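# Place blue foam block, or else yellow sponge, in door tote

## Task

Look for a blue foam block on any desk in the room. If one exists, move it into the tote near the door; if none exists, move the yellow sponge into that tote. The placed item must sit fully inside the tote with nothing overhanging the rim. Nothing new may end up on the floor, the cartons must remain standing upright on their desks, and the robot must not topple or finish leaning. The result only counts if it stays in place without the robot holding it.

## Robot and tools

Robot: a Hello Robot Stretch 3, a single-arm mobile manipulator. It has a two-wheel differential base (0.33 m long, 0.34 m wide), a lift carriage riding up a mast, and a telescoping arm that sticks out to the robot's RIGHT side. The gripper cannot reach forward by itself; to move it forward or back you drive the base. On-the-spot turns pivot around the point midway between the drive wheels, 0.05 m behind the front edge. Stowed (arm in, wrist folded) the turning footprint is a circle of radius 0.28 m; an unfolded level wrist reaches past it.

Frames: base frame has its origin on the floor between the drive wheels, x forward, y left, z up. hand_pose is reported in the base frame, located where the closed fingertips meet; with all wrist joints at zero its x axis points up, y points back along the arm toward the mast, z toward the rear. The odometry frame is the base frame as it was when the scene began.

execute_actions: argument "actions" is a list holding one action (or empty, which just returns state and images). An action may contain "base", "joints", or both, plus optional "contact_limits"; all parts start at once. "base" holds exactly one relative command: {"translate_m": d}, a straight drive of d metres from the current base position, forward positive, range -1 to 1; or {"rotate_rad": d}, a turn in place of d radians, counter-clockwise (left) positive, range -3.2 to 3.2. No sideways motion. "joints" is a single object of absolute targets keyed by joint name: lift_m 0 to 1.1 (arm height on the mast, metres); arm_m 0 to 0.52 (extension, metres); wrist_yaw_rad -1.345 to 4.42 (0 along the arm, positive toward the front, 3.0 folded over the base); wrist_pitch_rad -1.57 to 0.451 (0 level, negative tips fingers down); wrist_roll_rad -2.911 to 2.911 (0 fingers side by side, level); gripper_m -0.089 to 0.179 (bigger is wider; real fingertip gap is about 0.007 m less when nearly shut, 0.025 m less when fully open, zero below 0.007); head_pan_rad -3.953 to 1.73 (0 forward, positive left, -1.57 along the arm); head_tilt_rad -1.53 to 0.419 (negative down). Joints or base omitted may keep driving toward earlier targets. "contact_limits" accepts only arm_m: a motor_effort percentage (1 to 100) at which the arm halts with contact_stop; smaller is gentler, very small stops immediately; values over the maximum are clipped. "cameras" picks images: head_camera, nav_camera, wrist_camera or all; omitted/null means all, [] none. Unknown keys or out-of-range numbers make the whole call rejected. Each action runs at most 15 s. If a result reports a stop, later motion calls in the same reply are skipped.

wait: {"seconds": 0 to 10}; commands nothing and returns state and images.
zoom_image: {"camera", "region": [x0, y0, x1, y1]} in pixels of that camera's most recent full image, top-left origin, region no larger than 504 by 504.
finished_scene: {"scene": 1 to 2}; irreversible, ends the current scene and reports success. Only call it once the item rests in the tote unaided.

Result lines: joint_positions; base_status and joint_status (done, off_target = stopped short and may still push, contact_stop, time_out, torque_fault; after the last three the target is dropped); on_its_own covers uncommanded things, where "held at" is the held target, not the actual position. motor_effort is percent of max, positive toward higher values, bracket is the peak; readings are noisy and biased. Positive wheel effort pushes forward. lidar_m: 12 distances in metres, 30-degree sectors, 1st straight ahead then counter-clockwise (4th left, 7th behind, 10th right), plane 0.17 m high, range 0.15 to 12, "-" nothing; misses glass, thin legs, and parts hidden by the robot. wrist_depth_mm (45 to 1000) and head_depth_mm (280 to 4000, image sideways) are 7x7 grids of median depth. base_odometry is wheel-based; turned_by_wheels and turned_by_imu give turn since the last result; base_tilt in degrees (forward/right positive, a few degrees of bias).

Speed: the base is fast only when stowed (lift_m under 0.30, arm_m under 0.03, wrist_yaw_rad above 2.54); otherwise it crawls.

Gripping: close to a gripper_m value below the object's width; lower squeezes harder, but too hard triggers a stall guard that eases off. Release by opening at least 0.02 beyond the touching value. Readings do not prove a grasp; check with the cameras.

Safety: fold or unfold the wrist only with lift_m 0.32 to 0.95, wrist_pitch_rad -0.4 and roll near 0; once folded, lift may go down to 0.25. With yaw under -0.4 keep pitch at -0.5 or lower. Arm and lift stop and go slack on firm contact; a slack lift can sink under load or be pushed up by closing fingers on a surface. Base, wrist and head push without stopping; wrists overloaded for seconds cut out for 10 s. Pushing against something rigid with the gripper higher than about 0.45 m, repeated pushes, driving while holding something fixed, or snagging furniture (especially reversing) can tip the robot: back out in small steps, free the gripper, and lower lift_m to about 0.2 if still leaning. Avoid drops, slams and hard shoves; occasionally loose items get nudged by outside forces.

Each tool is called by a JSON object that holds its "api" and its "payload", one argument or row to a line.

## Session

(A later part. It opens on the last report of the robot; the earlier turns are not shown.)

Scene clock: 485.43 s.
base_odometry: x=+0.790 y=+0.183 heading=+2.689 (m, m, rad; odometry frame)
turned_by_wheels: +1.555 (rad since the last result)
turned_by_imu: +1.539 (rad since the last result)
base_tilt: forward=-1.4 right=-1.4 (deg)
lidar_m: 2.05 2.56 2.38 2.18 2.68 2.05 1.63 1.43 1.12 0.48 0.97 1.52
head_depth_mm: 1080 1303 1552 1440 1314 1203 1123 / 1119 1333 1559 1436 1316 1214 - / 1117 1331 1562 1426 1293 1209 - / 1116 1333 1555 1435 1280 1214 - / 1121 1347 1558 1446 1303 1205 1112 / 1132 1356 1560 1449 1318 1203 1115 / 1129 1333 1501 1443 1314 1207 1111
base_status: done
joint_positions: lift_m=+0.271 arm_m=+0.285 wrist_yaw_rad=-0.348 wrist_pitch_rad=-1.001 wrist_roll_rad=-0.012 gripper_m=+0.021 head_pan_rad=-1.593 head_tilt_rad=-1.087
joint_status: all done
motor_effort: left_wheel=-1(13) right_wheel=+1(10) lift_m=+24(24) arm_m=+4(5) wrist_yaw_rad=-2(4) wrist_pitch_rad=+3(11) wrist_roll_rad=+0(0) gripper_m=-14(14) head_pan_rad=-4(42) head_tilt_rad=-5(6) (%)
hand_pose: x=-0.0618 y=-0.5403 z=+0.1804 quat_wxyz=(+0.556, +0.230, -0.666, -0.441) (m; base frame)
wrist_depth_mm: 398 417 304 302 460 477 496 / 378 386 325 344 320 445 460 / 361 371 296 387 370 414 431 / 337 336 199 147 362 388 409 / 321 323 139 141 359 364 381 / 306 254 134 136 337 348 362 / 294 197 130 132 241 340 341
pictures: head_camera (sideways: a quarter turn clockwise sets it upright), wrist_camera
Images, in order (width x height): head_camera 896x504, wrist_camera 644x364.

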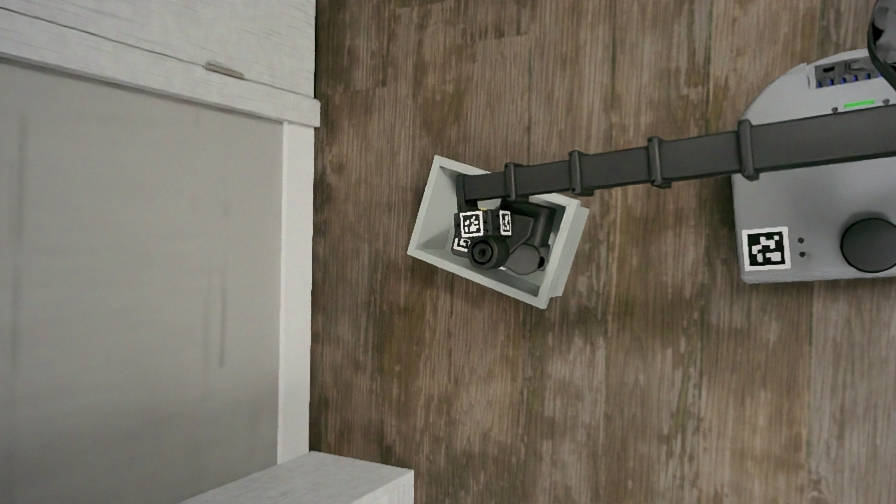

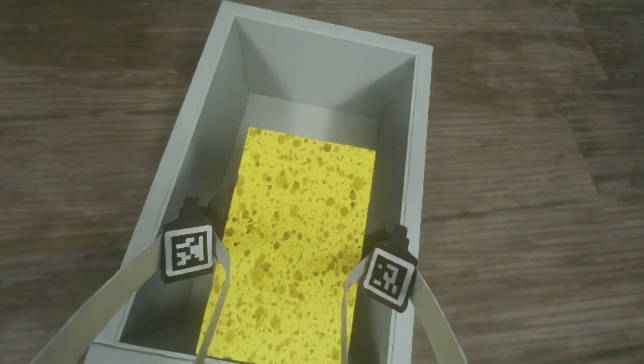

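{"api": "execute_actions", "payload": {
  "actions": [
    {"base": {"translate_m": -0.015}, "joints": {"lift_m": 0.133, "arm_m": 0.355, "wrist_yaw_rad": -0.37, "wrist_pitch_rad": -1.076}}
  ],
  "cameras": ["head_camera", "wrist_camera"]
}}

Scene clock: 511.00 s.
base_odometry: x=+0.804 y=+0.177 heading=+2.689 (m, m, rad; odometry frame)
turned_by_wheels: +0.000 (rad since the last result)
turned_by_imu: +0.000 (rad since the last result)
base_tilt: forward=-1.5 right=-1.4 (deg)
lidar_m: 2.07 2.59 2.39 2.18 2.66 2.03 1.61 1.42 1.12 1.12 0.97 1.53
head_depth_mm: 1094 1300 1551 1444 1312 1199 1119 / 1111 1322 1556 1436 1309 1207 - / 1114 1336 1555 1446 1296 1212 - / 1119 1339 1557 1433 1281 1214 - / 1119 1336 1564 1445 1301 1204 1107 / 1121 1345 1567 1439 1306 1203 1114 / 1132 1349 1531 1439 1322 1206 1112
base_status: done
joint_positions: lift_m=+0.133 arm_m=+0.355 wrist_yaw_rad=-0.369 wrist_pitch_rad=-1.081 wrist_roll_rad=-0.012 gripper_m=+0.021 head_pan_rad=-1.593 head_tilt_rad=-1.087
joint_status: all done
motor_effort: left_wheel=-2(9) right_wheel=+2(5) lift_m=+24(24) arm_m=+3(3) wrist_yaw_rad=-1(2) wrist_pitch_rad=+3(3) wrist_roll_rad=+0(0) gripper_m=-14(14) head_pan_rad=-4(3) head_tilt_rad=-5(6) (%)
hand_pose: x=-0.0574 y=-0.5921 z=+0.0348 quat_wxyz=(+0.533, +0.249, -0.659, -0.468) (m; base frame)
wrist_depth_mm: 104 137 216 212 199 157 110 / 106 143 219 226 230 149 105 / 110 151 208 216 220 141 99 / 115 158 172 147 209 135 95 / 120 156 139 141 201 128 91 / 125 179 135 137 177 123 87 / - 173 130 133 187 118 84
pictures: head_camera (sideways: a quarter turn clockwise sets it upright), wrist_camera
Images, in order (width x height): head_camera 896x504, wrist_camera 644x364.

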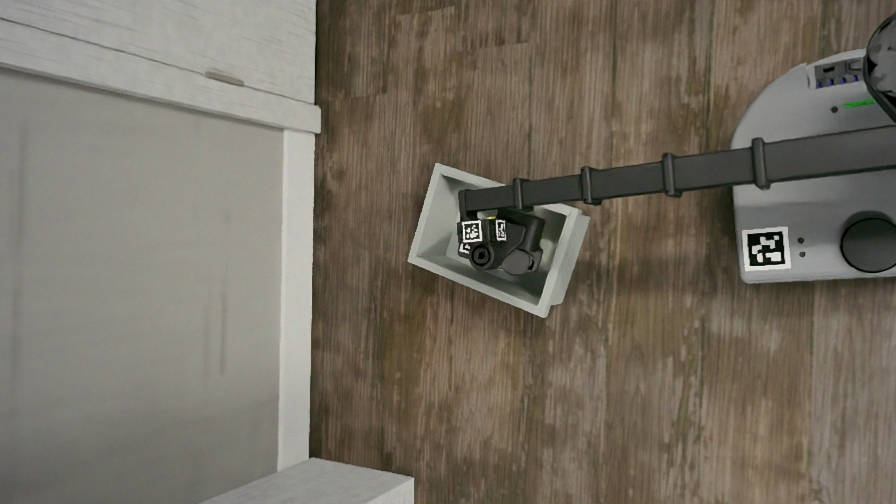

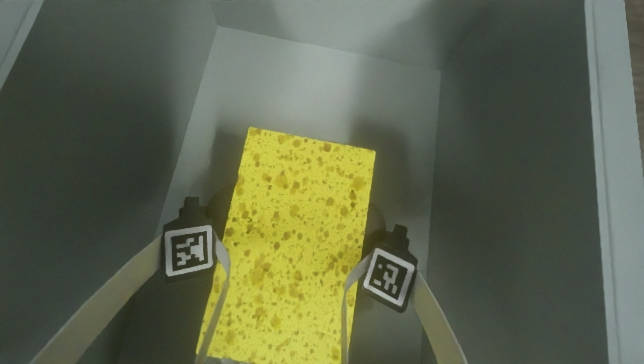

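{"api": "execute_actions", "payload": {
  "actions": [
    {"joints": {"lift_m": 0.128, "gripper_m": 0.1}}
  ],
  "cameras": ["wrist_camera"]
}}

Scene clock: 516.43 s.
base_odometry: x=+0.804 y=+0.177 heading=+2.689 (m, m, rad; odometry frame)
turned_by_wheels: +0.000 (rad since the last result)
turned_by_imu: +0.000 (rad since the last result)
base_tilt: forward=-1.4 right=-1.3 (deg)
lidar_m: 2.07 2.58 2.39 2.18 2.65 2.03 1.61 1.43 1.12 1.12 0.97 1.53
head_depth_mm: 1092 1297 1546 1443 1313 1202 1122 / 1108 1326 1555 1449 1317 1209 - / 1114 1330 1564 1448 1300 1215 - / 1117 1337 1555 1438 1278 1222 - / 1122 1346 1554 1450 1298 1204 1107 / 1121 1348 1561 1446 1320 1198 1112 / 1132 1355 1542 1451 1313 1204 1116
base_status: not commanded
joint_positions: lift_m=+0.129 arm_m=+0.355 wrist_yaw_rad=-0.369 wrist_pitch_rad=-1.081 wrist_roll_rad=-0.012 gripper_m=+0.100 head_pan_rad=-1.593 head_tilt_rad=-1.087
joint_status: all done
motor_effort: left_wheel=-2(2) right_wheel=+2(2) lift_m=+24(24) arm_m=+3(4) wrist_yaw_rad=-1(1) wrist_pitch_rad=+3(3) wrist_roll_rad=+0(0) gripper_m=+1(83) head_pan_rad=-4(4) head_tilt_rad=-5(6) (%)
hand_pose: x=-0.0574 y=-0.5921 z=+0.0298 quat_wxyz=(+0.533, +0.249, -0.659, -0.468) (m; base frame)
wrist_depth_mm: 104 137 215 211 198 157 104 / 107 143 212 219 227 149 100 / 111 151 204 212 215 141 95 / 115 157 173 154 202 135 92 / 119 144 146 149 193 129 89 / - 174 141 143 186 123 87 / 133 169 137 137 180 112 84
pictures: wrist_camera
Images, in order (width x height): wrist_camera 644x364.

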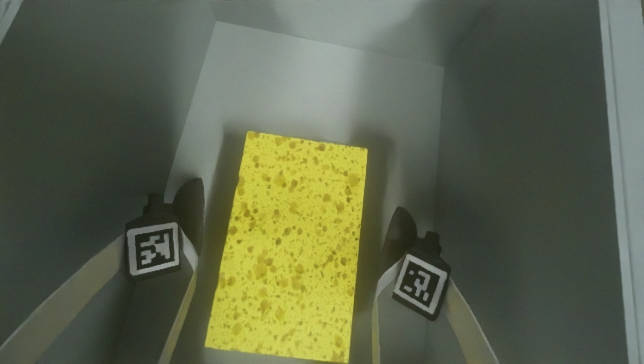

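{"api": "execute_actions", "payload": {
  "actions": [
    {"joints": {"lift_m": 0.25, "head_pan_rad": 0.7, "head_tilt_rad": -0.45}}
  ]
}}

Scene clock: 521.93 s.
base_odometry: x=+0.804 y=+0.177 heading=+2.689 (m, m, rad; odometry frame)
turned_by_wheels: +0.000 (rad since the last result)
turned_by_imu: +0.000 (rad since the last result)
base_tilt: forward=-1.3 right=-1.4 (deg)
lidar_m: 2.07 2.58 2.38 2.18 2.66 2.03 1.61 1.43 1.12 1.12 0.97 1.53
head_depth_mm: 2515 2658 2500 2735 2126 1676 1395 / 2742 2883 3049 2982 2150 1688 1393 / 2940 3103 3345 2959 2166 1714 1405 / 3125 3357 3651 3023 2199 1726 1412 / 2983 3167 3402 3060 2207 1722 1410 / 2791 2886 3058 3099 2219 1744 1424 / 2571 2669 2796 2917 2226 1751 1429
base_status: not commanded
joint_positions: lift_m=+0.249 arm_m=+0.355 wrist_yaw_rad=-0.369 wrist_pitch_rad=-1.081 wrist_roll_rad=-0.012 gripper_m=+0.100 head_pan_rad=+0.693 head_tilt_rad=-0.458
joint_status: all done
motor_effort: left_wheel=-2(2) right_wheel=+2(2) lift_m=+51(55) arm_m=+4(4) wrist_yaw_rad=-1(1) wrist_pitch_rad=+3(2) wrist_roll_rad=+0(0) gripper_m=+1(1) head_pan_rad=+3(40) head_tilt_rad=+4(30) (%)
hand_pose: x=-0.0574 y=-0.5921 z=+0.1507 quat_wxyz=(+0.533, +0.249, -0.659, -0.468) (m; base frame)
wrist_depth_mm: 345 364 232 383 393 400 417 / 337 335 261 270 240 389 396 / 322 320 309 340 276 366 383 / 305 309 314 327 252 346 359 / 291 303 303 271 274 336 346 / 283 201 290 260 305 319 328 / 273 188 283 286 204 310 317
pictures: head_camera (sideways: a quarter turn clockwise sets it upright), nav_camera (sideways: a quarter turn counterclockwise sets it upright), wrist_camera
Images, in order (width x height): head_camera 896x504, nav_camera 672x504, wrist_camera 644x364.

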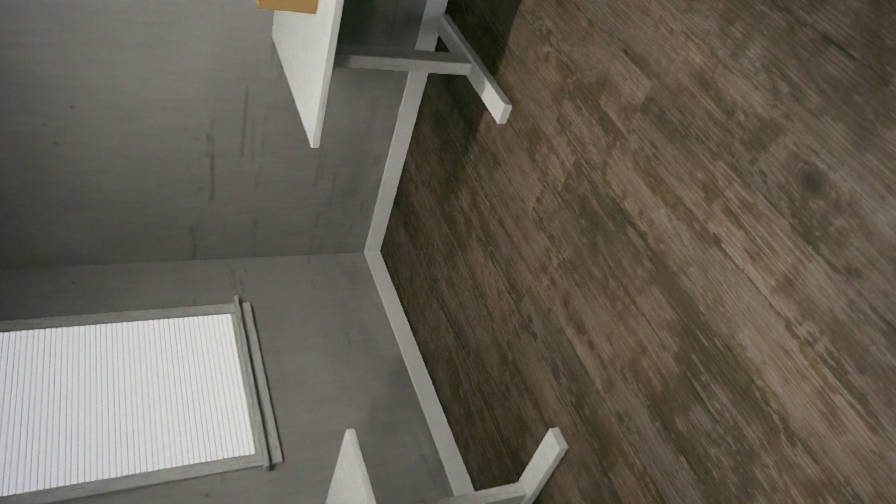

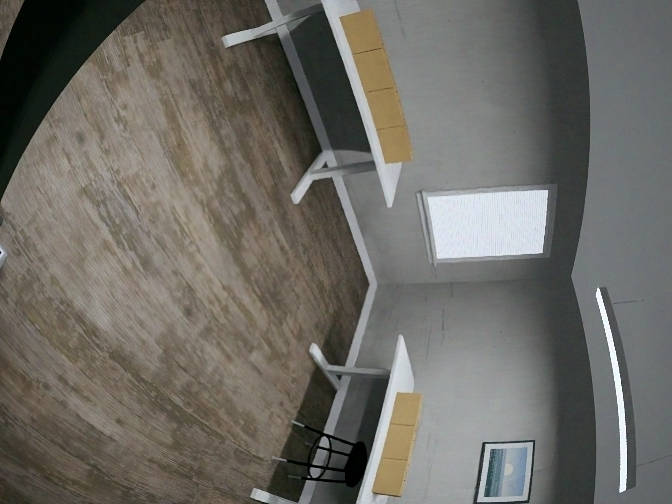

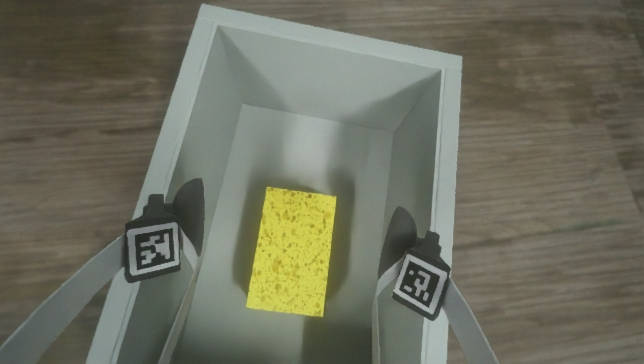

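The sponge lies flat inside the tote and the gripper is clear of it. The cartons on the two desks in view are upright, and I see nothing new on the floor.

{"api": "finished_scene", "payload": {
  "scene": 2
}}

The scene is finished: the task was done.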